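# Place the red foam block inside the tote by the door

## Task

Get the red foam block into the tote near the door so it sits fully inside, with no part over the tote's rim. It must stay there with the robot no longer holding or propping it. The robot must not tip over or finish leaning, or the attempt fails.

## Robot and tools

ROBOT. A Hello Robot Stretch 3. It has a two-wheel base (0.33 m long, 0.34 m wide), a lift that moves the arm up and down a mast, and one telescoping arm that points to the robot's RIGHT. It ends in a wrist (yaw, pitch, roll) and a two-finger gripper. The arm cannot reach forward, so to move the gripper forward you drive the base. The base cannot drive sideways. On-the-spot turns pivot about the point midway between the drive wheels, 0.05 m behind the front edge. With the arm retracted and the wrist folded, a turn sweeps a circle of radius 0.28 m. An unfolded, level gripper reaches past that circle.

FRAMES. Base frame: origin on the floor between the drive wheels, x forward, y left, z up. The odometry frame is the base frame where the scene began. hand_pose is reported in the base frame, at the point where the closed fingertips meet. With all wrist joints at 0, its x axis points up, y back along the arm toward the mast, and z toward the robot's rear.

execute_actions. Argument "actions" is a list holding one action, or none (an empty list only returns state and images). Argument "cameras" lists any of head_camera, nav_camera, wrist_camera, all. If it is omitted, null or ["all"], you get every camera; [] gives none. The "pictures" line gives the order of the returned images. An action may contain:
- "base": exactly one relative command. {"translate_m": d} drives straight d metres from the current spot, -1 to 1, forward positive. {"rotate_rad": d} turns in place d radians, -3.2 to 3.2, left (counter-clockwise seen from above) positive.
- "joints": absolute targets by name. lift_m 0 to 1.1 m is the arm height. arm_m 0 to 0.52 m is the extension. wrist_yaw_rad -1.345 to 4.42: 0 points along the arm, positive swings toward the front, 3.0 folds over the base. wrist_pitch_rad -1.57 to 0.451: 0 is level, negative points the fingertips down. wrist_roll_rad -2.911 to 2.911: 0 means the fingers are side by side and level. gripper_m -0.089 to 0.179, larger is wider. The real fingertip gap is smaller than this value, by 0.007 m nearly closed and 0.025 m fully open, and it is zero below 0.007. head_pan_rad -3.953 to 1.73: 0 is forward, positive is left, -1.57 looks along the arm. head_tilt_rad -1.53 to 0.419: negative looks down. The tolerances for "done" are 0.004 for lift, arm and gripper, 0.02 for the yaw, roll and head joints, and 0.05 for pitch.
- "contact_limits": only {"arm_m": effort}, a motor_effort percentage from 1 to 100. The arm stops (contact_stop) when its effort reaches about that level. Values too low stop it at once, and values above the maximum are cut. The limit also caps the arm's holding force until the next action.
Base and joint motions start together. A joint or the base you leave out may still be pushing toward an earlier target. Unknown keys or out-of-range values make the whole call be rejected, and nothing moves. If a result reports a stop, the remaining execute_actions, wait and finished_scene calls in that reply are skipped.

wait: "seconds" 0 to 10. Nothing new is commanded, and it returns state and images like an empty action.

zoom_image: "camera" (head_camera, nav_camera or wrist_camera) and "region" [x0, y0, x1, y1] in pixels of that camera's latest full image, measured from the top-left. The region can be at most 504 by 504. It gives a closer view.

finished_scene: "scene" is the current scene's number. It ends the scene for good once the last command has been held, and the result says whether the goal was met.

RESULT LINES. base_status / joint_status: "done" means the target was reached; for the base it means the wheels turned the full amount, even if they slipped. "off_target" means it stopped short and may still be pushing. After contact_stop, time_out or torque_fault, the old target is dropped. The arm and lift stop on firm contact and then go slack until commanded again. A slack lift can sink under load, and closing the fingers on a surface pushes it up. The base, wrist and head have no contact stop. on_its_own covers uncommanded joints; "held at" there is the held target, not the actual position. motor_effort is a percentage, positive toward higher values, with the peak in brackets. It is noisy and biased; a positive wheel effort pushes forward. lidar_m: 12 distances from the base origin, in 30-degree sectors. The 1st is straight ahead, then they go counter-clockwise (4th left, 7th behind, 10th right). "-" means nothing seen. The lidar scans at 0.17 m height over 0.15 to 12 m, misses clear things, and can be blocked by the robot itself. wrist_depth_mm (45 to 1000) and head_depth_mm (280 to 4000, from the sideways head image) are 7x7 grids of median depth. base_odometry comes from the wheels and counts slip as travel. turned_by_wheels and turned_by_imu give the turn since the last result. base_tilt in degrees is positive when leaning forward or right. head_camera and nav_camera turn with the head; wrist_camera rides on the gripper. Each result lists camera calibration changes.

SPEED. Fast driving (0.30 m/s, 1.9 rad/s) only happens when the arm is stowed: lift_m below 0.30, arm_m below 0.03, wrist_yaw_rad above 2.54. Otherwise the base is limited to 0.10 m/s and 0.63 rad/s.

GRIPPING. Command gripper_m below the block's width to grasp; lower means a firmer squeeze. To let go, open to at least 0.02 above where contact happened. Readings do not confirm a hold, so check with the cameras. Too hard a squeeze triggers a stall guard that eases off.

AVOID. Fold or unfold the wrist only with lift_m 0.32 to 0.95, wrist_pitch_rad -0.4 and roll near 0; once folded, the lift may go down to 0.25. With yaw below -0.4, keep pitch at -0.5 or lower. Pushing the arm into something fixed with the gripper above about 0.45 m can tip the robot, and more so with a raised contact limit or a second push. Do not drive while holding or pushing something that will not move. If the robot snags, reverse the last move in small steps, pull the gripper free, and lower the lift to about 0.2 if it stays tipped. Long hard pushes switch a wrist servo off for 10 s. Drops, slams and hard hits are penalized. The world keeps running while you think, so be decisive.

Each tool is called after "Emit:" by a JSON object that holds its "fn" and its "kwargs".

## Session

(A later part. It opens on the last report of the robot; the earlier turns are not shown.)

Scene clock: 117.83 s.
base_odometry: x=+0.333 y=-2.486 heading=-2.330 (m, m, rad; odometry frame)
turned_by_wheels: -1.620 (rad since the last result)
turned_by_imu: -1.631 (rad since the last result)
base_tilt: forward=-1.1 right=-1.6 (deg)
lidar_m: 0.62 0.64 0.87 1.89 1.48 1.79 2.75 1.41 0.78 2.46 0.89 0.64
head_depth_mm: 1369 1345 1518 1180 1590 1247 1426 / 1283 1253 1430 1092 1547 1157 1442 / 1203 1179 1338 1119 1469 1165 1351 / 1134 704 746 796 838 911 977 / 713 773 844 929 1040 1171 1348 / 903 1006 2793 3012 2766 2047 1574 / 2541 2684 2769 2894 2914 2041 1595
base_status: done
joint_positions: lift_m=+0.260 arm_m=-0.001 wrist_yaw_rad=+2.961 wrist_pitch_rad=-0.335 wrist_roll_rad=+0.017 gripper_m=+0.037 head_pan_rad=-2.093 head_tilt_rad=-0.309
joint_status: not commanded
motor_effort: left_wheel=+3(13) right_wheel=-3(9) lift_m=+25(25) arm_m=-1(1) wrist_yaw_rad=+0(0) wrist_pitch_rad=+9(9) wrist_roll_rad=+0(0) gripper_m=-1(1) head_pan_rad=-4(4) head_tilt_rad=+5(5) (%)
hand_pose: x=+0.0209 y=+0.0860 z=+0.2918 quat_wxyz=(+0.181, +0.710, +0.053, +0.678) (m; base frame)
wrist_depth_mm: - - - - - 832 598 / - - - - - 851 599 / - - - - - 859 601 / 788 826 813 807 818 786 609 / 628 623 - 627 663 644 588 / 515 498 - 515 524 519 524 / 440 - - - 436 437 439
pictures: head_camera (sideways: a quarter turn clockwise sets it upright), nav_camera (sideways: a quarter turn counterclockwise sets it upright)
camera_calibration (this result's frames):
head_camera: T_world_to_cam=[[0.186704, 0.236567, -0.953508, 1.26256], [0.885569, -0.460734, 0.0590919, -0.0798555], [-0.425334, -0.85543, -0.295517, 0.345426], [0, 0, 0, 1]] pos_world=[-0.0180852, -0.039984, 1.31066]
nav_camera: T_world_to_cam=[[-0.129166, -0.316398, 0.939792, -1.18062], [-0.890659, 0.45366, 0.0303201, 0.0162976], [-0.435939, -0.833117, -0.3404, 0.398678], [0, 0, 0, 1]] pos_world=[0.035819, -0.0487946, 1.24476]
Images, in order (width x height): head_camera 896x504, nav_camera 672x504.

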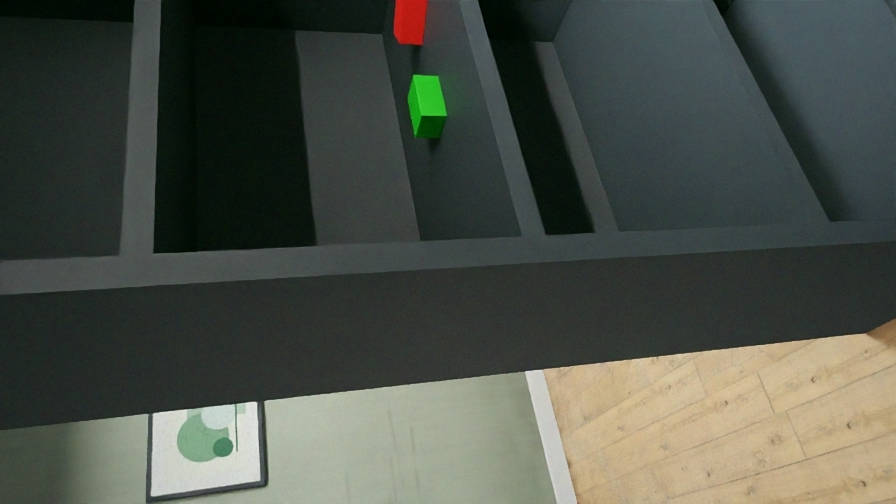

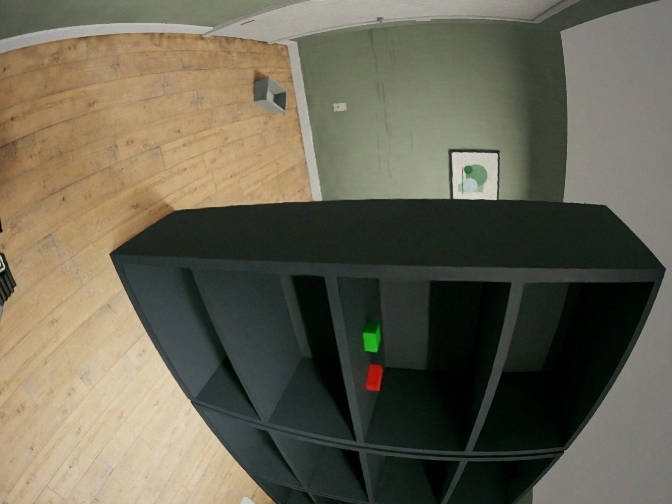

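Emit:
{"fn": "execute_actions", "kwargs": {"actions": [{"base": {"translate_m": -0.85}, "joints": {"head_pan_rad": -1.62, "head_tilt_rad": -0.35}}], "cameras": ["head_camera", "nav_camera"]}}

Scene clock: 142.87 s.
base_odometry: x=+0.918 y=-1.870 heading=-2.330 (m, m, rad; odometry frame)
turned_by_wheels: +0.000 (rad since the last result)
turned_by_imu: +0.002 (rad since the last result)
base_tilt: forward=-1.0 right=-1.5 (deg)
lidar_m: 1.48 1.53 1.46 1.47 1.95 1.97 1.91 1.49 0.80 1.16 0.85 1.54
head_depth_mm: 730 967 1010 921 1016 1050 956 / 702 1051 1119 970 1288 1112 957 / 678 1046 1119 852 1273 1114 934 / 959 1042 1108 1004 1267 1126 940 / 961 1039 1105 884 1259 1136 952 / 954 1038 1099 1046 1256 1149 950 / 945 1026 1093 1060 1246 1155 930
base_status: done
joint_positions: lift_m=+0.260 arm_m=-0.001 wrist_yaw_rad=+2.961 wrist_pitch_rad=-0.335 wrist_roll_rad=+0.017 gripper_m=+0.037 head_pan_rad=-1.627 head_tilt_rad=-0.346
joint_status: all done
motor_effort: left_wheel=+3(9) right_wheel=-3(11) lift_m=+25(25) arm_m=-1(1) wrist_yaw_rad=+0(1) wrist_pitch_rad=+9(9) wrist_roll_rad=+0(0) gripper_m=-1(0) head_pan_rad=+4(35) head_tilt_rad=-2(8) (%)
hand_pose: x=+0.0209 y=+0.0860 z=+0.2918 quat_wxyz=(+0.181, +0.710, +0.053, +0.678) (m; base frame)
wrist_depth_mm: - - - - - - - / - - - - - - - / - - - - - - - / 818 810 812 838 816 836 825 / 627 622 - 637 658 642 626 / 511 508 - 515 517 523 524 / 438 - - - 433 438 444
pictures: head_camera (sideways: a quarter turn clockwise sets it upright), nav_camera (sideways: a quarter turn counterclockwise sets it upright)
camera_calibration (this result's frames):
head_camera: T_world_to_cam=[[0.0623427, 0.329828, -0.94198, 1.24827], [0.99804, -0.0155314, 0.0606147, -0.0825213], [0.00536213, -0.943913, -0.33015, 0.387873], [0, 0, 0, 1]] pos_world=[0.00245956, -0.0468766, 1.3089]
nav_camera: T_world_to_cam=[[0.0249754, -0.374736, 0.926795, -1.1646], [-0.999589, 0.00366991, 0.028421, 0.0194359], [-0.0140516, -0.927124, -0.374491, 0.44047], [0, 0, 0, 1]] pos_world=[0.0547036, -0.0281183, 1.24374]
Images, in order (width x height): head_camera 896x504, nav_camera 672x504.

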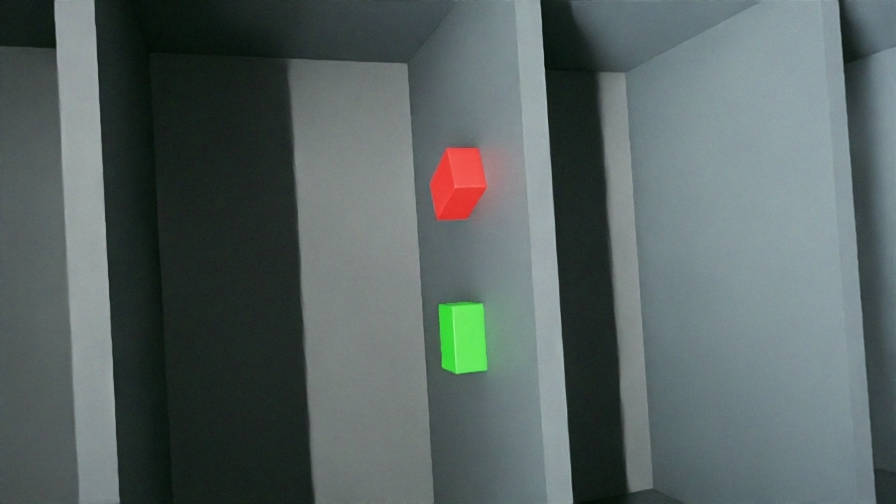

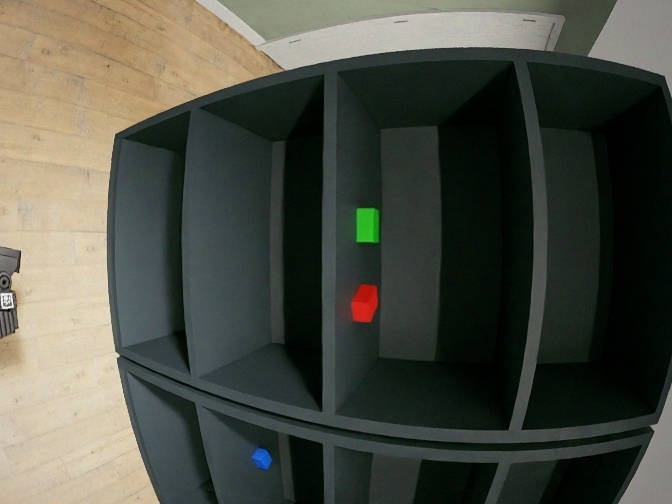

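Emit:
{"fn": "zoom_image", "kwargs": {"camera": "head_camera", "region": [380, 100, 580, 260]}}

Region (380, 100, 580, 260) of head_camera's 896x504 image, scaled by 2.520, with more detail than that image has; it fills the top 403 rows of this view, and the rest is white.

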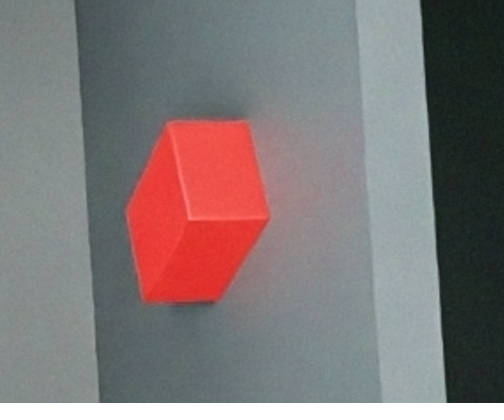

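Emit:
{"fn": "execute_actions", "kwargs": {"actions": [{"joints": {"lift_m": 0.42, "wrist_pitch_rad": -0.4}, "base": {"translate_m": -0.2}}], "cameras": []}}

Emit:
{"fn": "execute_actions", "kwargs": {"actions": [{"joints": {"lift_m": 0.93, "wrist_yaw_rad": 0.43, "gripper_m": 0.17}}], "cameras": ["head_camera", "wrist_camera"]}}

Scene clock: 195.73 s.
base_odometry: x=+1.055 y=-1.725 heading=-2.329 (m, m, rad; odometry frame)
turned_by_wheels: +0.000 (rad since the last result)
turned_by_imu: +0.000 (rad since the last result)
base_tilt: forward=-1.1 right=-1.6 (deg)
lidar_m: 1.68 1.74 1.53 1.25 1.95 1.79 2.10 1.32 0.73 0.72 0.98 0.99
head_depth_mm: 589 633 675 726 775 981 908 / 589 631 672 718 780 850 907 / 688 999 1092 938 1197 1088 940 / 961 1043 1111 1004 1270 1122 948 / 961 1047 1106 932 1258 1133 946 / 953 1039 1102 1043 1257 1148 958 / 948 1032 1100 1066 1255 1159 930
base_status: done
joint_positions: lift_m=+0.420 arm_m=-0.001 wrist_yaw_rad=+2.961 wrist_pitch_rad=-0.416 wrist_roll_rad=+0.017 gripper_m=+0.037 head_pan_rad=-1.627 head_tilt_rad=-0.346
joint_status: all done
motor_effort: left_wheel=+3(11) right_wheel=-3(11) lift_m=+37(38) arm_m=-1(1) wrist_yaw_rad=+0(0) wrist_pitch_rad=+8(8) wrist_roll_rad=+0(0) gripper_m=-1(1) head_pan_rad=+4(4) head_tilt_rad=-2(2) (%)
hand_pose: x=+0.0192 y=+0.0767 z=+0.4328 quat_wxyz=(+0.209, +0.708, +0.082, +0.670) (m; base frame)
wrist_depth_mm: - - - - - - - / - - - - - - - / - - - - - - - / 982 974 - 980 997 - - / 795 780 - 802 831 803 803 / 646 682 - 665 669 668 671 / 573 566 566 584 573 571 573
pictures: none
No camera images: the call's "cameras" was empty. Leave "cameras" out to get every camera's image.

Scene clock: 201.20 s.
base_odometry: x=+1.055 y=-1.725 heading=-2.329 (m, m, rad; odometry frame)
turned_by_wheels: +0.000 (rad since the last result)
turned_by_imu: +0.000 (rad since the last result)
base_tilt: forward=-1.1 right=-1.6 (deg)
lidar_m: 1.68 1.74 1.53 1.25 1.95 1.78 2.10 1.32 0.73 0.72 0.98 0.99
head_depth_mm: 590 633 674 726 773 984 889 / 589 631 671 717 778 852 904 / 688 1000 1091 942 1196 1093 965 / 960 1044 1108 1002 1274 1128 - / 957 1043 1103 940 1265 1128 947 / 955 1035 1100 1044 1259 1146 955 / 948 1030 1095 1065 1246 1156 933
base_status: not commanded
joint_positions: lift_m=+0.930 arm_m=-0.001 wrist_yaw_rad=+0.433 wrist_pitch_rad=-0.417 wrist_roll_rad=+0.017 gripper_m=+0.170 head_pan_rad=-1.627 head_tilt_rad=-0.346
joint_status: all done
motor_effort: left_wheel=+3(3) right_wheel=-3(3) lift_m=+37(39) arm_m=-1(1) wrist_yaw_rad=-2(3) wrist_pitch_rad=+8(9) wrist_roll_rad=+0(0) gripper_m=-1(100) head_pan_rad=+4(3) head_tilt_rad=-2(1) (%)
hand_pose: x=+0.0726 y=-0.3481 z=+0.9426 quat_wxyz=(+0.702, +0.292, -0.650, +0.003) (m; base frame)
wrist_depth_mm: - 709 582 498 482 491 480 / - - 941 - 870 769 358 / - - 956 - 986 859 492 / - - 893 943 928 906 440 / - - - 793 763 760 452 / - - - - 680 633 479 / - - - - - 654 569
pictures: head_camera (sideways: a quarter turn clockwise sets it upright), wrist_camera
camera_calibration (this result's frames):
head_camera: T_world_to_cam=[[0.062322, 0.329906, -0.941954, 1.24823], [0.998041, -0.015461, 0.0606178, -0.0825254], [0.00543457, -0.943887, -0.330223, 0.387968], [0, 0, 0, 1]] pos_world=[0.00246306, -0.0468774, 1.3089]
wrist_camera: T_world_to_cam=[[-0.898579, -0.438525, -0.0158442, -0.0707464], [-0.228969, 0.49937, -0.835585, 1.01465], [0.374337, -0.747212, -0.549132, 0.391223], [0, 0, 0, 1]] pos_world=[0.022303, -0.245383, 1.06154]
Images, in order (width x height): head_camera 896x504, wrist_camera 644x364.

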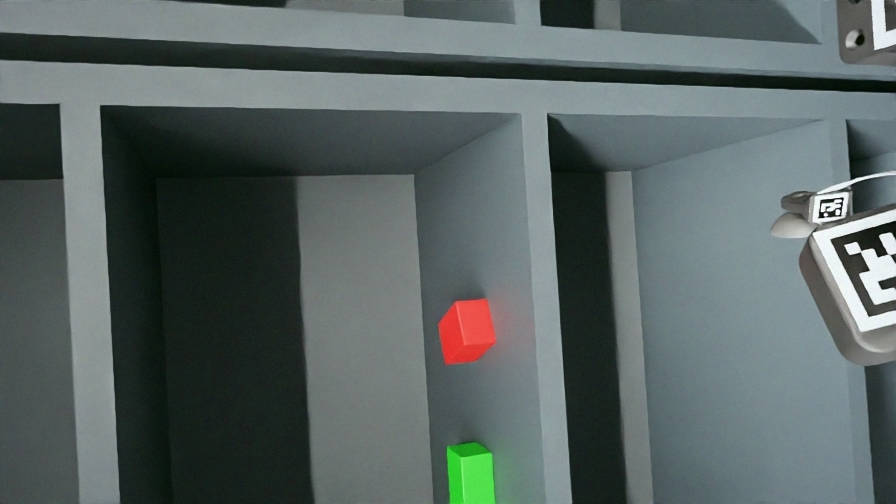

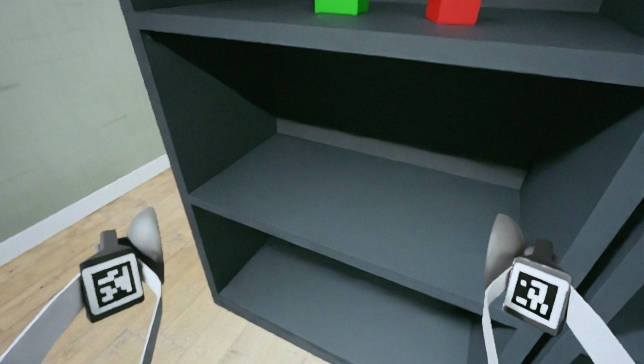

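Emit:
{"fn": "execute_actions", "kwargs": {"actions": [{"joints": {"wrist_yaw_rad": 0.0, "wrist_pitch_rad": -0.15, "lift_m": 0.935}, "base": {"rotate_rad": 0.43}}], "cameras": []}}

Emit:
{"fn": "execute_actions", "kwargs": {"actions": [{"joints": {"arm_m": 0.15, "head_pan_rad": -1.6, "head_tilt_rad": -0.4}, "base": {"translate_m": -0.24}}], "cameras": ["head_camera", "wrist_camera"]}}

Scene clock: 243.90 s.
base_odometry: x=+1.055 y=-1.725 heading=-1.900 (m, m, rad; odometry frame)
turned_by_wheels: +0.430 (rad since the last result)
turned_by_imu: +0.433 (rad since the last result)
base_tilt: forward=-1.2 right=-1.5 (deg)
lidar_m: 1.71 1.53 1.34 1.25 1.78 2.10 1.31 1.24 0.72 1.07 0.97 1.68
head_depth_mm: 727 1003 1062 824 1202 1136 924 / 703 1043 1107 968 1260 1148 926 / 990 1085 1160 919 1324 1157 - / 1037 1131 1204 1002 1386 1130 1333 / 1097 1184 1254 1022 1358 1176 1378 / 1015 1038 1096 1038 1158 1133 1217 / 886 889 932 949 1025 1761 1501
base_status: done
joint_positions: lift_m=+0.935 arm_m=-0.001 wrist_yaw_rad=+0.002 wrist_pitch_rad=-0.173 wrist_roll_rad=+0.017 gripper_m=+0.170 head_pan_rad=-1.627 head_tilt_rad=-0.346
joint_status: all done
motor_effort: left_wheel=-3(8) right_wheel=+4(9) lift_m=+37(38) arm_m=-1(1) wrist_yaw_rad=-1(2) wrist_pitch_rad=+12(10) wrist_roll_rad=+0(0) gripper_m=-1(0) head_pan_rad=+4(4) head_tilt_rad=-2(2) (%)
hand_pose: x=-0.0209 y=-0.3925 z=+1.0056 quat_wxyz=(+0.699, +0.062, -0.710, -0.061) (m; base frame)
wrist_depth_mm: - - 767 936 811 757 680 / - - 809 967 849 780 690 / - - 740 634 546 528 554 / - - 884 - 983 844 390 / - - 923 - - 910 628 / - - 868 833 858 877 544 / - - - 729 683 700 511
pictures: none
No camera images: the call's "cameras" was empty. Leave "cameras" out to get every camera's image.

Scene clock: 247.27 s.
base_odometry: x=+1.133 y=-1.497 heading=-1.900 (m, m, rad; odometry frame)
turned_by_wheels: +0.000 (rad since the last result)
turned_by_imu: +0.001 (rad since the last result)
base_tilt: forward=-1.2 right=-1.6 (deg)
lidar_m: 1.92 1.71 1.72 1.58 2.01 1.88 1.07 1.14 0.61 1.07 1.08 1.90
head_depth_mm: 643 914 972 778 - - 767 / 619 952 1017 840 - - 837 / 600 993 1071 850 - - 1235 / 584 1034 1119 815 1316 1026 1238 / 654 1089 1172 886 1341 1072 1287 / 737 1145 1239 901 1419 1078 1366 / 725 1167 1234 985 1289 1125 1338
base_status: done
joint_positions: lift_m=+0.935 arm_m=+0.150 wrist_yaw_rad=+0.002 wrist_pitch_rad=-0.172 wrist_roll_rad=+0.017 gripper_m=+0.170 head_pan_rad=-1.607 head_tilt_rad=-0.395
joint_status: all done
motor_effort: left_wheel=-3(9) right_wheel=+3(6) lift_m=+37(37) arm_m=+3(2) wrist_yaw_rad=-1(2) wrist_pitch_rad=+11(12) wrist_roll_rad=+0(0) gripper_m=+0(0) head_pan_rad=+4(7) head_tilt_rad=-2(8) (%)
hand_pose: x=-0.0211 y=-0.5430 z=+1.0058 quat_wxyz=(+0.699, +0.061, -0.710, -0.061) (m; base frame)
wrist_depth_mm: 593 726 816 690 612 545 305 / 605 764 867 736 649 581 280 / 515 515 499 405 544 549 258 / 640 728 340 295 300 300 238 / 693 925 - 879 253 231 202 / - 802 853 836 785 726 201 / - 696 700 691 698 473 208
pictures: head_camera (sideways: a quarter turn clockwise sets it upright), wrist_camera
camera_calibration (this result's frames):
head_camera: T_world_to_cam=[[0.0574164, 0.37727, -0.924322, 1.22525], [0.998041, 0.00136323, 0.0625521, -0.0850396], [0.0248591, -0.926102, -0.376452, 0.448011], [0, 0, 0, 1]] pos_world=[0.00338662, -0.047228, 1.3065]
wrist_camera: T_world_to_cam=[[-0.999598, -0.0264626, -0.010149, -0.0235089], [0.000829374, 0.330624, -0.943762, 1.16528], [0.0283299, -0.943391, -0.330469, -0.0183741], [0, 0, 0, 1]] pos_world=[-0.0239454, -0.403225, 1.09344]
Images, in order (width x height): head_camera 896x504, wrist_camera 644x364.

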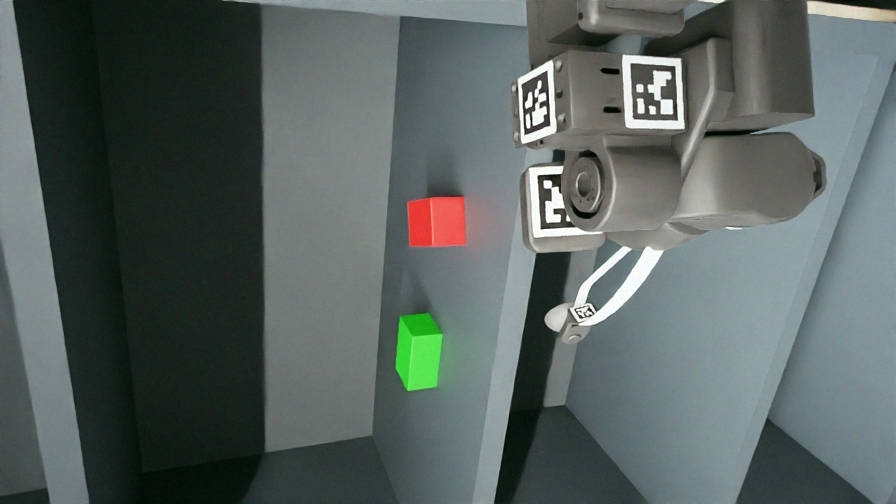

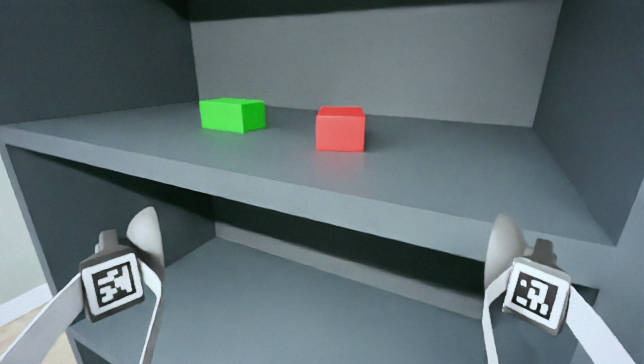

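Emit:
{"fn": "execute_actions", "kwargs": {"actions": [{"joints": {"lift_m": 0.947}}], "cameras": []}}

Emit:
{"fn": "execute_actions", "kwargs": {"actions": [{"joints": {"arm_m": 0.34}, "contact_limits": {"arm_m": 25}}], "cameras": ["head_camera", "wrist_camera"]}}

Scene clock: 299.67 s.
base_odometry: x=+1.133 y=-1.497 heading=-1.900 (m, m, rad; odometry frame)
turned_by_wheels: +0.000 (rad since the last result)
turned_by_imu: +0.000 (rad since the last result)
base_tilt: forward=-1.2 right=-1.6 (deg)
lidar_m: 1.93 1.72 1.72 1.58 2.02 1.88 1.08 1.13 0.60 1.07 1.08 1.90
head_depth_mm: 644 911 973 779 - - 770 / 623 951 1022 873 - - 860 / 599 994 1067 855 - - 890 / 586 1035 1112 814 1324 1056 1235 / 653 1089 1178 882 1346 1070 1292 / 737 1140 1247 900 1425 1082 1371 / 726 1162 1231 984 1283 1130 1334
base_status: not commanded
joint_positions: lift_m=+0.947 arm_m=+0.150 wrist_yaw_rad=+0.002 wrist_pitch_rad=-0.172 wrist_roll_rad=+0.017 gripper_m=+0.170 head_pan_rad=-1.607 head_tilt_rad=-0.395
joint_status: all done
motor_effort: left_wheel=-3(3) right_wheel=+3(4) lift_m=+36(39) arm_m=+2(3) wrist_yaw_rad=-2(2) wrist_pitch_rad=+11(11) wrist_roll_rad=+0(0) gripper_m=+0(1) head_pan_rad=+4(4) head_tilt_rad=-3(2) (%)
hand_pose: x=-0.0211 y=-0.5430 z=+1.0178 quat_wxyz=(+0.699, +0.061, -0.710, -0.061) (m; base frame)
wrist_depth_mm: 591 736 825 691 615 551 303 / 611 762 852 732 643 579 279 / 570 580 512 450 608 570 256 / 636 436 355 332 337 336 239 / 695 859 - 851 255 246 207 / - 813 881 863 803 730 200 / - 705 708 708 716 473 207
pictures: none
No camera images: the call's "cameras" was empty. Leave "cameras" out to get every camera's image.

Scene clock: 302.30 s.
base_odometry: x=+1.133 y=-1.497 heading=-1.900 (m, m, rad; odometry frame)
turned_by_wheels: +0.000 (rad since the last result)
turned_by_imu: +0.000 (rad since the last result)
base_tilt: forward=-1.2 right=-1.6 (deg)
lidar_m: 1.93 1.72 1.72 1.58 2.01 1.88 1.07 1.14 0.60 1.08 1.08 1.90
head_depth_mm: 644 914 973 959 - 692 773 / 623 950 1017 - 1202 1045 861 / 602 995 1068 - 1246 1051 890 / 585 1041 1119 942 1303 1059 1248 / 656 1087 1178 889 1370 1071 1295 / 740 1142 1235 902 1418 1076 1373 / 729 1171 1226 987 1288 1123 1337
base_status: not commanded
joint_positions: lift_m=+0.947 arm_m=+0.340 wrist_yaw_rad=+0.001 wrist_pitch_rad=-0.172 wrist_roll_rad=+0.017 gripper_m=+0.170 head_pan_rad=-1.607 head_tilt_rad=-0.395
joint_status: all done
motor_effort: left_wheel=-3(3) right_wheel=+3(3) lift_m=+37(37) arm_m=+3(2) wrist_yaw_rad=-1(1) wrist_pitch_rad=+11(11) wrist_roll_rad=+0(0) gripper_m=+0(1) head_pan_rad=+3(4) head_tilt_rad=-1(2) (%)
contact_limits: arm_m 25 (drawing in: default 20, maximum 32; extending or still: default 26, maximum 43)
hand_pose: x=-0.0211 y=-0.7330 z=+1.0179 quat_wxyz=(+0.699, +0.061, -0.710, -0.061) (m; base frame)
wrist_depth_mm: 528 637 595 525 455 412 370 / 543 673 632 552 484 420 390 / 521 492 592 543 484 444 395 / 322 324 331 219 303 335 338 / 223 238 226 220 229 246 231 / 179 165 173 173 175 175 175 / 594 146 140 141 141 141 141
pictures: head_camera (sideways: a quarter turn clockwise sets it upright), wrist_camera
camera_calibration (this result's frames):
head_camera: T_world_to_cam=[[0.0574151, 0.377327, -0.924299, 1.22522], [0.998041, 0.00136846, 0.0625544, -0.0850426], [0.0248683, -0.926079, -0.376509, 0.448085], [0, 0, 0, 1]] pos_world=[0.00338704, -0.0472283, 1.30649]
wrist_camera: T_world_to_cam=[[-0.999603, -0.0262954, -0.0101391, -0.0283448], [0.000886465, 0.330253, -0.943892, 1.23939], [0.0281685, -0.943526, -0.330098, -0.194128], [0, 0, 0, 1]] pos_world=[-0.023964, -0.593221, 1.10548]
Images, in order (width x height): head_camera 896x504, wrist_camera 644x364.

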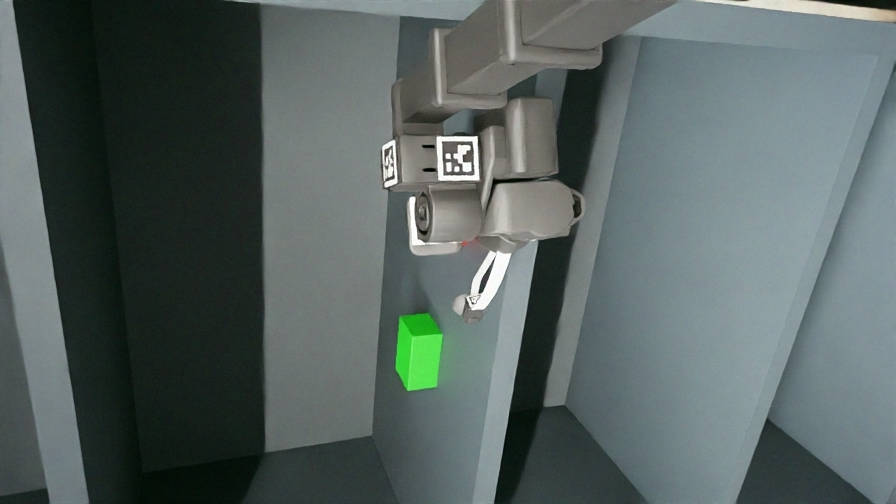

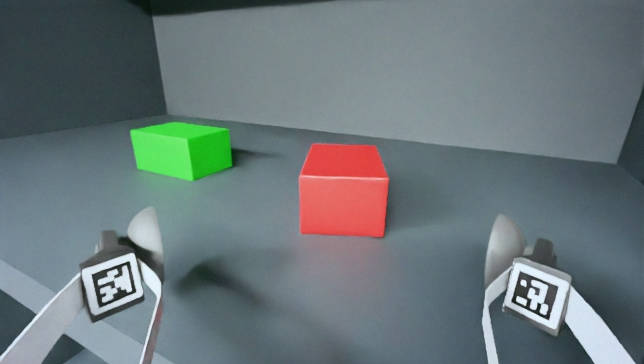

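Emit:
{"fn": "execute_actions", "kwargs": {"actions": [{"joints": {"arm_m": 0.445, "lift_m": 0.951}, "base": {"translate_m": -0.01}, "contact_limits": {"arm_m": 25}}], "cameras": ["wrist_camera"]}}

Scene clock: 320.23 s.
base_odometry: x=+1.136 y=-1.488 heading=-1.900 (m, m, rad; odometry frame)
turned_by_wheels: +0.000 (rad since the last result)
turned_by_imu: +0.000 (rad since the last result)
base_tilt: forward=-1.2 right=-1.6 (deg)
lidar_m: 1.94 1.73 1.33 1.58 2.00 1.87 1.07 1.13 0.60 1.07 1.09 1.91
head_depth_mm: 644 907 961 562 1162 696 780 / 624 945 1009 739 1179 1045 860 / 602 993 1057 - 1230 1053 893 / 582 1040 1117 814 1293 1064 1242 / 655 1081 1175 880 1347 1065 1288 / 733 1141 1241 896 1418 1075 1366 / 720 1170 1244 983 1295 1130 1334
base_status: done
joint_positions: lift_m=+0.951 arm_m=+0.445 wrist_yaw_rad=+0.001 wrist_pitch_rad=-0.172 wrist_roll_rad=+0.017 gripper_m=+0.170 head_pan_rad=-1.607 head_tilt_rad=-0.395
joint_status: all done
motor_effort: left_wheel=-4(8) right_wheel=+3(6) lift_m=+37(40) arm_m=+2(2) wrist_yaw_rad=-1(1) wrist_pitch_rad=+11(11) wrist_roll_rad=+0(0) gripper_m=+0(1) head_pan_rad=+4(3) head_tilt_rad=-2(3) (%)
contact_limits: arm_m 25 (drawing in: default 20, maximum 32; extending or still: default 26, maximum 43)
hand_pose: x=-0.0211 y=-0.8380 z=+1.0219 quat_wxyz=(+0.699, +0.061, -0.710, -0.061) (m; base frame)
wrist_depth_mm: 505 563 487 417 366 328 295 / 510 596 512 439 380 339 308 / 520 593 517 467 403 359 324 / 248 244 336 337 339 344 320 / 230 231 233 145 222 250 239 / 185 170 162 115 165 180 181 / 141 143 139 121 139 145 145
pictures: wrist_camera
camera_calibration (this result's frames):
wrist_camera: T_world_to_cam=[[-0.999605, -0.0262158, -0.0101386, -0.031019], [0.000912707, 0.330238, -0.943897, 1.27784], [0.0280932, -0.943534, -0.330084, -0.291902], [0, 0, 0, 1]] pos_world=[-0.0239726, -0.698223, 1.10948]
Images, in order (width x height): wrist_camera 644x364.

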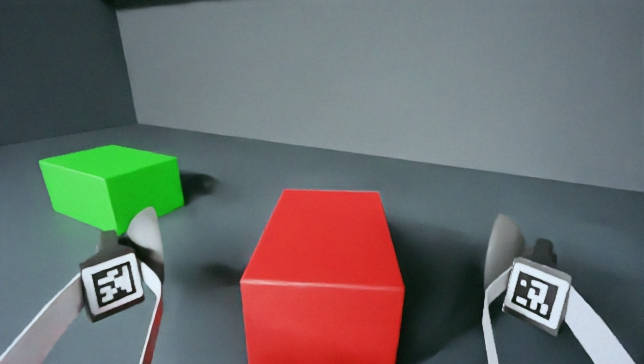

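Emit:
{"fn": "execute_actions", "kwargs": {"actions": [{"joints": {"gripper_m": 0.03}}], "cameras": ["wrist_camera"]}}

Scene clock: 326.83 s.
base_odometry: x=+1.136 y=-1.488 heading=-1.900 (m, m, rad; odometry frame)
turned_by_wheels: +0.000 (rad since the last result)
turned_by_imu: +0.000 (rad since the last result)
base_tilt: forward=-1.0 right=-1.6 (deg)
lidar_m: 1.94 1.72 1.33 1.58 2.00 1.87 1.07 1.13 0.60 1.07 1.09 1.91
head_depth_mm: 645 908 961 562 1161 699 780 / 625 946 1015 733 1182 1042 855 / 603 986 1050 - 1232 1052 894 / 584 1034 1115 809 1294 1061 1244 / 653 1082 1176 885 1348 1066 1278 / 735 1135 1237 898 1418 1074 1372 / 723 1173 1237 983 1299 1124 1339
base_status: not commanded
joint_positions: lift_m=+0.951 arm_m=+0.445 wrist_yaw_rad=+0.001 wrist_pitch_rad=-0.172 wrist_roll_rad=+0.017 gripper_m=+0.031 head_pan_rad=-1.607 head_tilt_rad=-0.395
joint_status: all done
motor_effort: left_wheel=-3(3) right_wheel=+3(3) lift_m=+37(37) arm_m=+3(2) wrist_yaw_rad=-2(1) wrist_pitch_rad=+11(11) wrist_roll_rad=+0(0) gripper_m=-27(100) head_pan_rad=+5(4) head_tilt_rad=-2(2) (%)
hand_pose: x=-0.0211 y=-0.8380 z=+1.0219 quat_wxyz=(+0.699, +0.061, -0.710, -0.061) (m; base frame)
wrist_depth_mm: 500 558 483 415 366 329 296 / 522 603 509 435 384 343 306 / 512 593 512 460 408 362 322 / 248 244 333 342 342 340 316 / 233 230 235 145 242 237 238 / 177 177 116 115 114 180 180 / 143 144 139 121 139 146 146
pictures: wrist_camera
camera_calibration (this result's frames):
wrist_camera: T_world_to_cam=[[-0.999605, -0.0262142, -0.0101379, -0.0310188], [0.000912616, 0.330238, -0.943897, 1.27784], [0.0280914, -0.943534, -0.330084, -0.291902], [0, 0, 0, 1]] pos_world=[-0.0239728, -0.698223, 1.10948]
Images, in order (width x height): wrist_camera 644x364.

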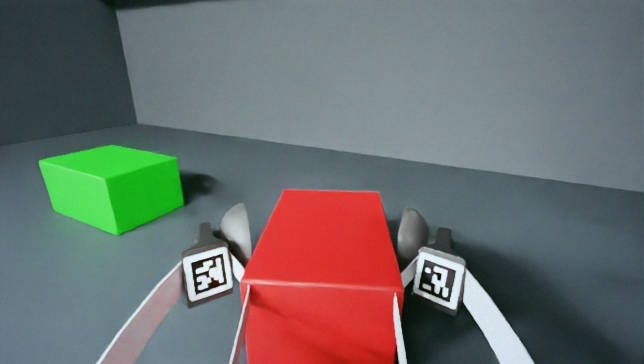

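Emit:
{"fn": "execute_actions", "kwargs": {"actions": [{"joints": {"lift_m": 0.985}}], "cameras": []}}

Emit:
{"fn": "execute_actions", "kwargs": {"actions": [{"joints": {"arm_m": 0.0}}], "cameras": ["wrist_camera", "head_camera"]}}

Scene clock: 340.60 s.
base_odometry: x=+1.136 y=-1.488 heading=-1.900 (m, m, rad; odometry frame)
turned_by_wheels: +0.000 (rad since the last result)
turned_by_imu: +0.000 (rad since the last result)
base_tilt: forward=-1.1 right=-1.6 (deg)
lidar_m: 1.94 1.72 1.33 1.58 2.01 1.87 1.07 1.13 0.60 1.07 1.09 1.91
head_depth_mm: 645 907 955 - 627 692 779 / 622 943 1001 785 1171 1041 858 / 603 989 1044 746 1238 1049 893 / 583 1040 1108 786 1294 1063 1245 / 657 1082 1170 885 1352 1071 1288 / 733 1132 1237 895 1420 1080 1369 / 722 1170 1236 985 1299 1123 1342
base_status: not commanded
joint_positions: lift_m=+0.985 arm_m=+0.445 wrist_yaw_rad=+0.001 wrist_pitch_rad=-0.172 wrist_roll_rad=+0.017 gripper_m=+0.038 head_pan_rad=-1.607 head_tilt_rad=-0.395
joint_status: all done
on_its_own: gripper_m is held at +0.037, not at your +0.030, by its stall guard, which is not easing now
motor_effort: left_wheel=-3(4) right_wheel=+3(3) lift_m=+37(39) arm_m=+2(3) wrist_yaw_rad=-2(2) wrist_pitch_rad=+11(11) wrist_roll_rad=+0(0) gripper_m=-24(24) head_pan_rad=+4(3) head_tilt_rad=-2(1) (%)
hand_pose: x=-0.0211 y=-0.8380 z=+1.0558 quat_wxyz=(+0.699, +0.061, -0.710, -0.061) (m; base frame)
wrist_depth_mm: 505 557 480 414 372 331 297 / 514 585 519 435 388 344 309 / 525 623 543 467 404 355 320 / 429 432 430 438 407 373 334 / 265 246 320 150 313 304 303 / 227 228 116 115 113 232 233 / 185 185 180 119 180 188 188
pictures: none
No camera images: the call's "cameras" was empty. Leave "cameras" out to get every camera's image.

Scene clock: 345.07 s.
base_odometry: x=+1.136 y=-1.488 heading=-1.900 (m, m, rad; odometry frame)
turned_by_wheels: +0.000 (rad since the last result)
turned_by_imu: +0.000 (rad since the last result)
base_tilt: forward=-1.1 right=-1.5 (deg)
lidar_m: 1.94 1.72 1.32 1.58 2.00 1.87 1.07 1.13 0.60 1.07 1.09 1.91
head_depth_mm: 643 907 961 726 617 1081 - / 622 945 1019 841 655 - - / 601 991 1063 857 667 - - / 582 1034 1112 870 1289 1066 1247 / 654 1085 1178 883 1367 1072 1297 / 731 1144 1239 896 1413 1078 1367 / 720 1175 1236 983 1300 1127 1336
base_status: not commanded
joint_positions: lift_m=+0.985 arm_m=+0.000 wrist_yaw_rad=+0.001 wrist_pitch_rad=-0.173 wrist_roll_rad=+0.017 gripper_m=+0.038 head_pan_rad=-1.607 head_tilt_rad=-0.395
joint_status: all done
on_its_own: gripper_m is held at +0.037, not at your +0.030, by its stall guard, which is not easing now
motor_effort: left_wheel=-3(3) right_wheel=+3(3) lift_m=+36(37) arm_m=-3(3) wrist_yaw_rad=-1(1) wrist_pitch_rad=+11(12) wrist_roll_rad=+0(0) gripper_m=-24(24) head_pan_rad=+3(4) head_tilt_rad=-2(2) (%)
hand_pose: x=-0.0212 y=-0.3936 z=+1.0556 quat_wxyz=(+0.699, +0.061, -0.710, -0.061) (m; base frame)
wrist_depth_mm: 694 813 966 832 730 643 265 / 703 871 - 881 784 343 271 / - 768 682 801 753 338 290 / - 841 545 457 442 358 306 / - 906 - 150 366 357 311 / - 875 116 115 113 371 704 / - - 738 119 608 377 720
pictures: head_camera (sideways: a quarter turn clockwise sets it upright), wrist_camera
camera_calibration (this result's frames):
head_camera: T_world_to_cam=[[0.0573468, 0.377357, -0.92429, 1.22521], [0.99804, 0.0015495, 0.0625552, -0.0850437], [0.0250378, -0.926067, -0.376529, 0.44811], [0, 0, 0, 1]] pos_world=[0.00339567, -0.0472289, 1.30649]
wrist_camera: T_world_to_cam=[[-0.999609, -0.0260541, -0.0101608, -0.0189769], [0.000962336, 0.331074, -0.943604, 1.16297], [0.0279487, -0.943245, -0.330919, 0.139561], [0, 0, 0, 1]] pos_world=[-0.0239892, -0.253884, 1.14337]
Images, in order (width x height): head_camera 896x504, wrist_camera 644x364.

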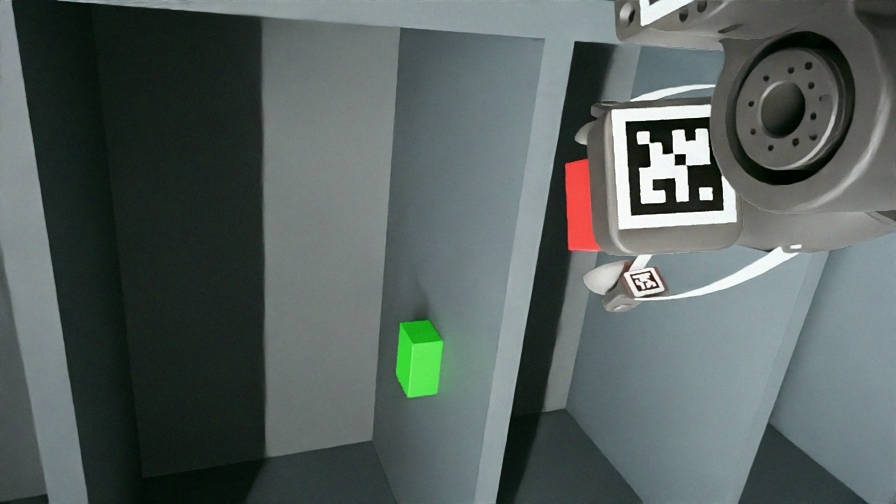

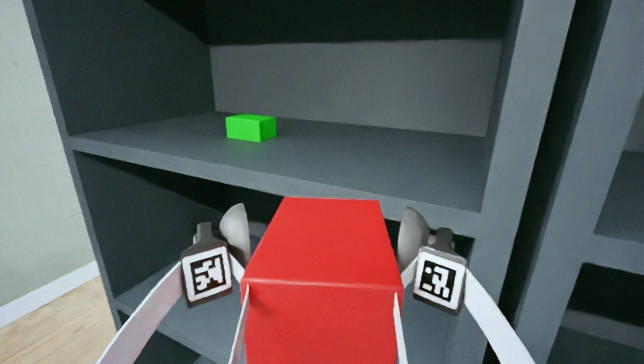

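Emit:
{"fn": "execute_actions", "kwargs": {"actions": [{"joints": {"lift_m": 0.82, "wrist_pitch_rad": -0.4, "head_pan_rad": -0.3, "head_tilt_rad": -0.6}, "base": {"rotate_rad": -0.676}}], "cameras": []}}

Emit:
{"fn": "execute_actions", "kwargs": {"actions": [{"joints": {"lift_m": 0.29, "wrist_yaw_rad": 2.7}, "base": {"translate_m": 0.5}}], "cameras": ["wrist_camera", "nav_camera"]}}

Scene clock: 412.40 s.
base_odometry: x=+1.136 y=-1.488 heading=-2.576 (m, m, rad; odometry frame)
turned_by_wheels: -0.676 (rad since the last result)
turned_by_imu: -0.682 (rad since the last result)
base_tilt: forward=-1.1 right=-1.5 (deg)
lidar_m: 1.91 1.91 1.74 1.33 1.33 1.63 1.87 1.47 1.07 0.60 0.60 1.09
head_depth_mm: 1061 1144 850 1385 1068 1339 1191 / 987 1078 987 1335 1187 1398 1238 / 925 1022 1136 1262 1472 1450 1255 / 1855 2068 2284 2389 1870 1493 1259 / 1790 1961 2165 2311 1884 1514 1272 / 1714 1850 2022 2208 1897 1534 1277 / 1605 1749 1901 2111 1924 1547 1280
base_status: done
joint_positions: lift_m=+0.820 arm_m=+0.000 wrist_yaw_rad=+0.001 wrist_pitch_rad=-0.420 wrist_roll_rad=+0.017 gripper_m=+0.038 head_pan_rad=-0.307 head_tilt_rad=-0.593
joint_status: all done
on_its_own: gripper_m is held at +0.037, not at your +0.030, by its stall guard, which is not easing now
motor_effort: left_wheel=+2(8) right_wheel=-3(7) lift_m=+25(33) arm_m=-4(3) wrist_yaw_rad=-1(2) wrist_pitch_rad=+10(11) wrist_roll_rad=+0(0) gripper_m=-25(25) head_pan_rad=+4(50) head_tilt_rad=-4(20) (%)
hand_pose: x=-0.0213 y=-0.3694 z=+0.8325 quat_wxyz=(+0.686, +0.147, -0.697, -0.149) (m; base frame)
wrist_depth_mm: 661 306 709 770 823 874 724 / 705 336 652 835 885 920 746 / 766 387 512 887 983 921 766 / 761 673 488 729 751 750 717 / 600 569 451 149 622 656 749 / 510 523 116 115 113 - 925 / 913 901 627 120 900 948 973
pictures: none
No camera images: the call's "cameras" was empty. Leave "cameras" out to get every camera's image.

Scene clock: 418.77 s.
base_odometry: x=+0.714 y=-1.756 heading=-2.576 (m, m, rad; odometry frame)
turned_by_wheels: +0.000 (rad since the last result)
turned_by_imu: -0.002 (rad since the last result)
base_tilt: forward=-1.2 right=-1.5 (deg)
lidar_m: 1.42 1.42 1.65 1.67 1.88 2.45 2.12 1.45 0.64 0.86 0.83 0.63
head_depth_mm: 512 548 603 673 798 861 1135 / 1598 1784 1989 2197 1763 1374 1142 / 1490 1643 1828 2083 1833 1489 1247 / 1405 1532 1699 1909 1873 1511 1260 / 1320 1443 1594 1766 1849 1508 1268 / 1254 1363 1488 1636 1779 1538 1275 / 1190 1293 1391 1516 1706 1528 1279
base_status: done
joint_positions: lift_m=+0.290 arm_m=+0.000 wrist_yaw_rad=+2.698 wrist_pitch_rad=-0.420 wrist_roll_rad=+0.017 gripper_m=+0.038 head_pan_rad=-0.307 head_tilt_rad=-0.594
joint_status: all done
on_its_own: gripper_m is held at +0.037, not at your +0.030, by its stall guard, which is not easing now
motor_effort: left_wheel=+3(14) right_wheel=-3(9) lift_m=+25(27) arm_m=-3(3) wrist_yaw_rad=+1(3) wrist_pitch_rad=+10(10) wrist_roll_rad=+0(0) gripper_m=-24(24) head_pan_rad=+4(4) head_tilt_rad=-3(3) (%)
hand_pose: x=+0.0750 y=+0.0571 z=+0.3024 quat_wxyz=(+0.296, +0.712, -0.010, +0.636) (m; base frame)
wrist_depth_mm: - - - - - - - / - - - - - - - / - 961 985 - 990 989 - / - 744 746 751 754 761 777 / - 603 625 149 623 613 619 / - - 116 115 113 513 509 / 449 - 121 120 417 432 434
pictures: nav_camera (sideways: a quarter turn counterclockwise sets it upright), wrist_camera
camera_calibration (this result's frames):
nav_camera: T_world_to_cam=[[0.575618, -0.134141, 0.806641, -1.01125], [-0.246336, -0.969074, 0.0146318, 0.0328], [0.779733, -0.207127, -0.59086, 0.71716], [0, 0, 0, 1]] pos_world=[0.03098, 0.0446787, 1.23898]
wrist_camera: T_world_to_cam=[[0.91203, -0.409816, -0.0159099, -0.038422], [-0.238349, -0.498069, -0.833737, 0.334937], [0.333754, 0.764185, -0.551932, 0.259095], [0, 0, 0, 1]] pos_world=[0.0283996, -0.0469209, 0.421641]
Images, in order (width x height): nav_camera 672x504, wrist_camera 644x364.

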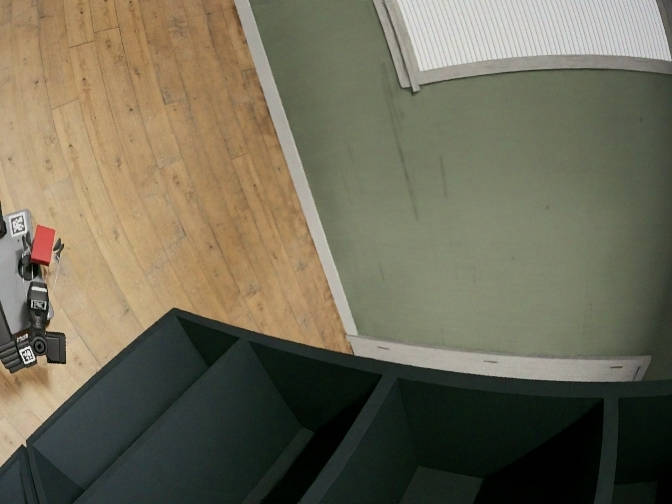

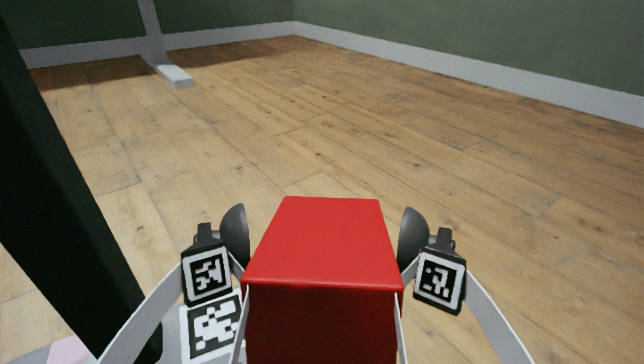

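Emit:
{"fn": "execute_actions", "kwargs": {"actions": [{"base": {"translate_m": 0.97}}], "cameras": []}}

Emit:
{"fn": "execute_actions", "kwargs": {"actions": [{"base": {"rotate_rad": -1.31}, "joints": {"head_pan_rad": 0.0, "head_tilt_rad": -0.6}}], "cameras": ["head_camera", "nav_camera"]}}

Scene clock: 433.67 s.
base_odometry: x=-0.105 y=-2.276 heading=-2.575 (m, m, rad; odometry frame)
turned_by_wheels: +0.000 (rad since the last result)
turned_by_imu: -0.003 (rad since the last result)
base_tilt: forward=-1.1 right=-1.6 (deg)
lidar_m: 0.48 0.47 0.55 0.95 2.36 2.16 2.86 0.54 0.57 2.42 0.95 0.55
head_depth_mm: 529 593 676 778 923 1137 1235 / 494 548 616 704 821 987 1181 / 463 512 568 642 740 872 1056 / 435 478 528 591 671 775 918 / 410 447 492 546 614 701 819 / 389 423 461 510 566 641 736 / 369 399 435 475 526 588 669
base_status: done
joint_positions: lift_m=+0.290 arm_m=+0.000 wrist_yaw_rad=+2.698 wrist_pitch_rad=-0.420 wrist_roll_rad=+0.017 gripper_m=+0.038 head_pan_rad=-0.307 head_tilt_rad=-0.594
joint_status: not commanded
on_its_own: gripper_m is held at +0.037, not at your +0.030, by its stall guard, which is not easing now
motor_effort: left_wheel=+3(11) right_wheel=-3(8) lift_m=+25(25) arm_m=-3(3) wrist_yaw_rad=+1(1) wrist_pitch_rad=+10(10) wrist_roll_rad=+0(0) gripper_m=-25(24) head_pan_rad=+4(4) head_tilt_rad=-3(2) (%)
hand_pose: x=+0.0749 y=+0.0571 z=+0.3024 quat_wxyz=(+0.296, +0.712, -0.010, +0.636) (m; base frame)
wrist_depth_mm: - - - 692 514 404 337 / - - - 769 559 431 352 / - 944 - 835 591 448 370 / - 756 742 739 627 474 385 / - 612 629 149 567 500 409 / - - 116 115 113 499 414 / 443 - 121 119 424 430 425
pictures: none
No camera images: the call's "cameras" was empty. Leave "cameras" out to get every camera's image.

Scene clock: 435.77 s.
base_odometry: x=-0.105 y=-2.276 heading=+2.398 (m, m, rad; odometry frame)
turned_by_wheels: -1.310 (rad since the last result)
turned_by_imu: -1.319 (rad since the last result)
base_tilt: forward=-1.2 right=-1.6 (deg)
lidar_m: 1.79 0.68 0.49 0.47 0.49 0.67 1.83 1.97 3.09 1.39 0.54 0.70
head_depth_mm: 2069 2305 2563 2394 1799 1476 1239 / 2059 2285 2544 2416 1825 1479 1242 / 2052 2281 2540 2324 1838 1490 1255 / 2078 2304 2553 2483 1857 1506 1253 / 2076 2280 2542 2453 1886 1517 1268 / 2029 1912 1860 1800 1715 1512 1276 / 1351 1318 1281 1308 1266 1246 1196
base_status: done
joint_positions: lift_m=+0.290 arm_m=+0.000 wrist_yaw_rad=+2.698 wrist_pitch_rad=-0.420 wrist_roll_rad=+0.017 gripper_m=+0.038 head_pan_rad=-0.007 head_tilt_rad=-0.594
joint_status: all done
on_its_own: gripper_m is held at +0.037, not at your +0.030, by its stall guard, which is not easing now
motor_effort: left_wheel=+3(11) right_wheel=-4(8) lift_m=+25(25) arm_m=-3(3) wrist_yaw_rad=+0(1) wrist_pitch_rad=+10(11) wrist_roll_rad=+0(0) gripper_m=-24(25) head_pan_rad=+4(29) head_tilt_rad=-2(3) (%)
hand_pose: x=+0.0749 y=+0.0571 z=+0.3023 quat_wxyz=(+0.296, +0.712, -0.010, +0.636) (m; base frame)
wrist_depth_mm: 392 423 462 522 584 668 822 / 422 460 508 564 658 762 919 / 456 491 558 633 729 874 967 / - 534 593 672 743 746 765 / - 569 606 149 623 608 607 / - - 115 115 113 503 514 / 440 - 121 120 426 433 439
pictures: head_camera (sideways: a quarter turn clockwise sets it upright), nav_camera (sideways: a quarter turn counterclockwise sets it upright)
camera_calibration (this result's frames):
head_camera: T_world_to_cam=[[-0.55396, 0.0476053, -0.831181, 1.10749], [-0.0174113, 0.997483, 0.0687342, -0.0868768], [0.832362, 0.052548, -0.551736, 0.671166], [0, 0, 0, 1]] pos_world=[0.0533392, -0.00133255, 1.2968]
nav_camera: T_world_to_cam=[[0.589558, 0.0418505, 0.806641, -1.01133], [0.0508673, -0.998598, 0.0146318, 0.0309871], [0.806123, 0.0324054, -0.59086, 0.716999], [0, 0, 0, 1]] pos_world=[0.0166743, 0.0500339, 1.23898]
Images, in order (width x height): head_camera 896x504, nav_camera 672x504.

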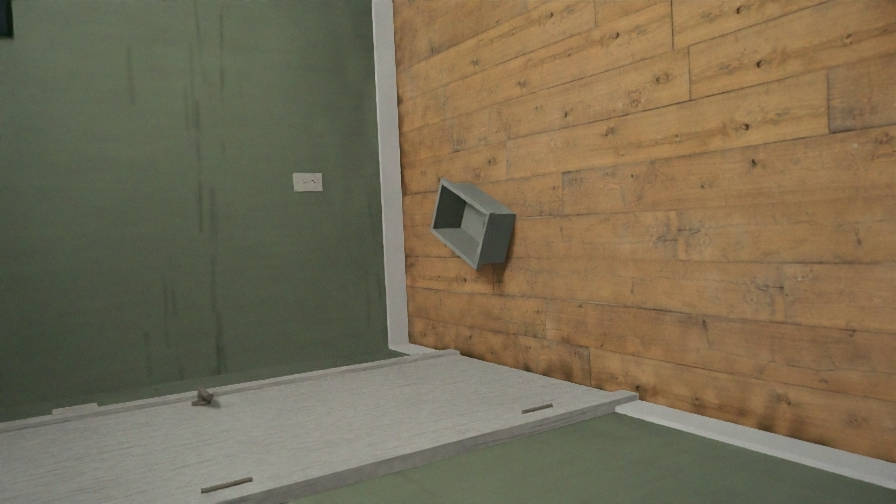

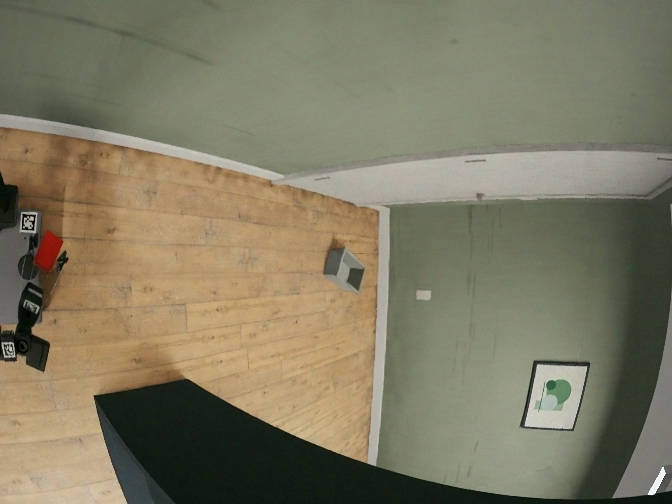

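Emit:
{"fn": "zoom_image", "kwargs": {"camera": "head_camera", "region": [410, 160, 540, 290]}}

Region (410, 160, 540, 290) of head_camera's 896x504 image, scaled by 3.877, with more detail than that image has.

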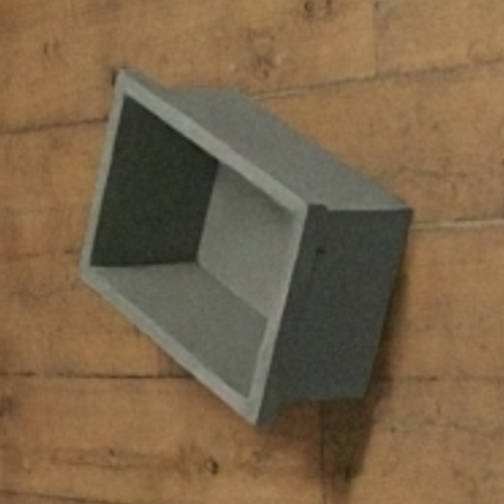

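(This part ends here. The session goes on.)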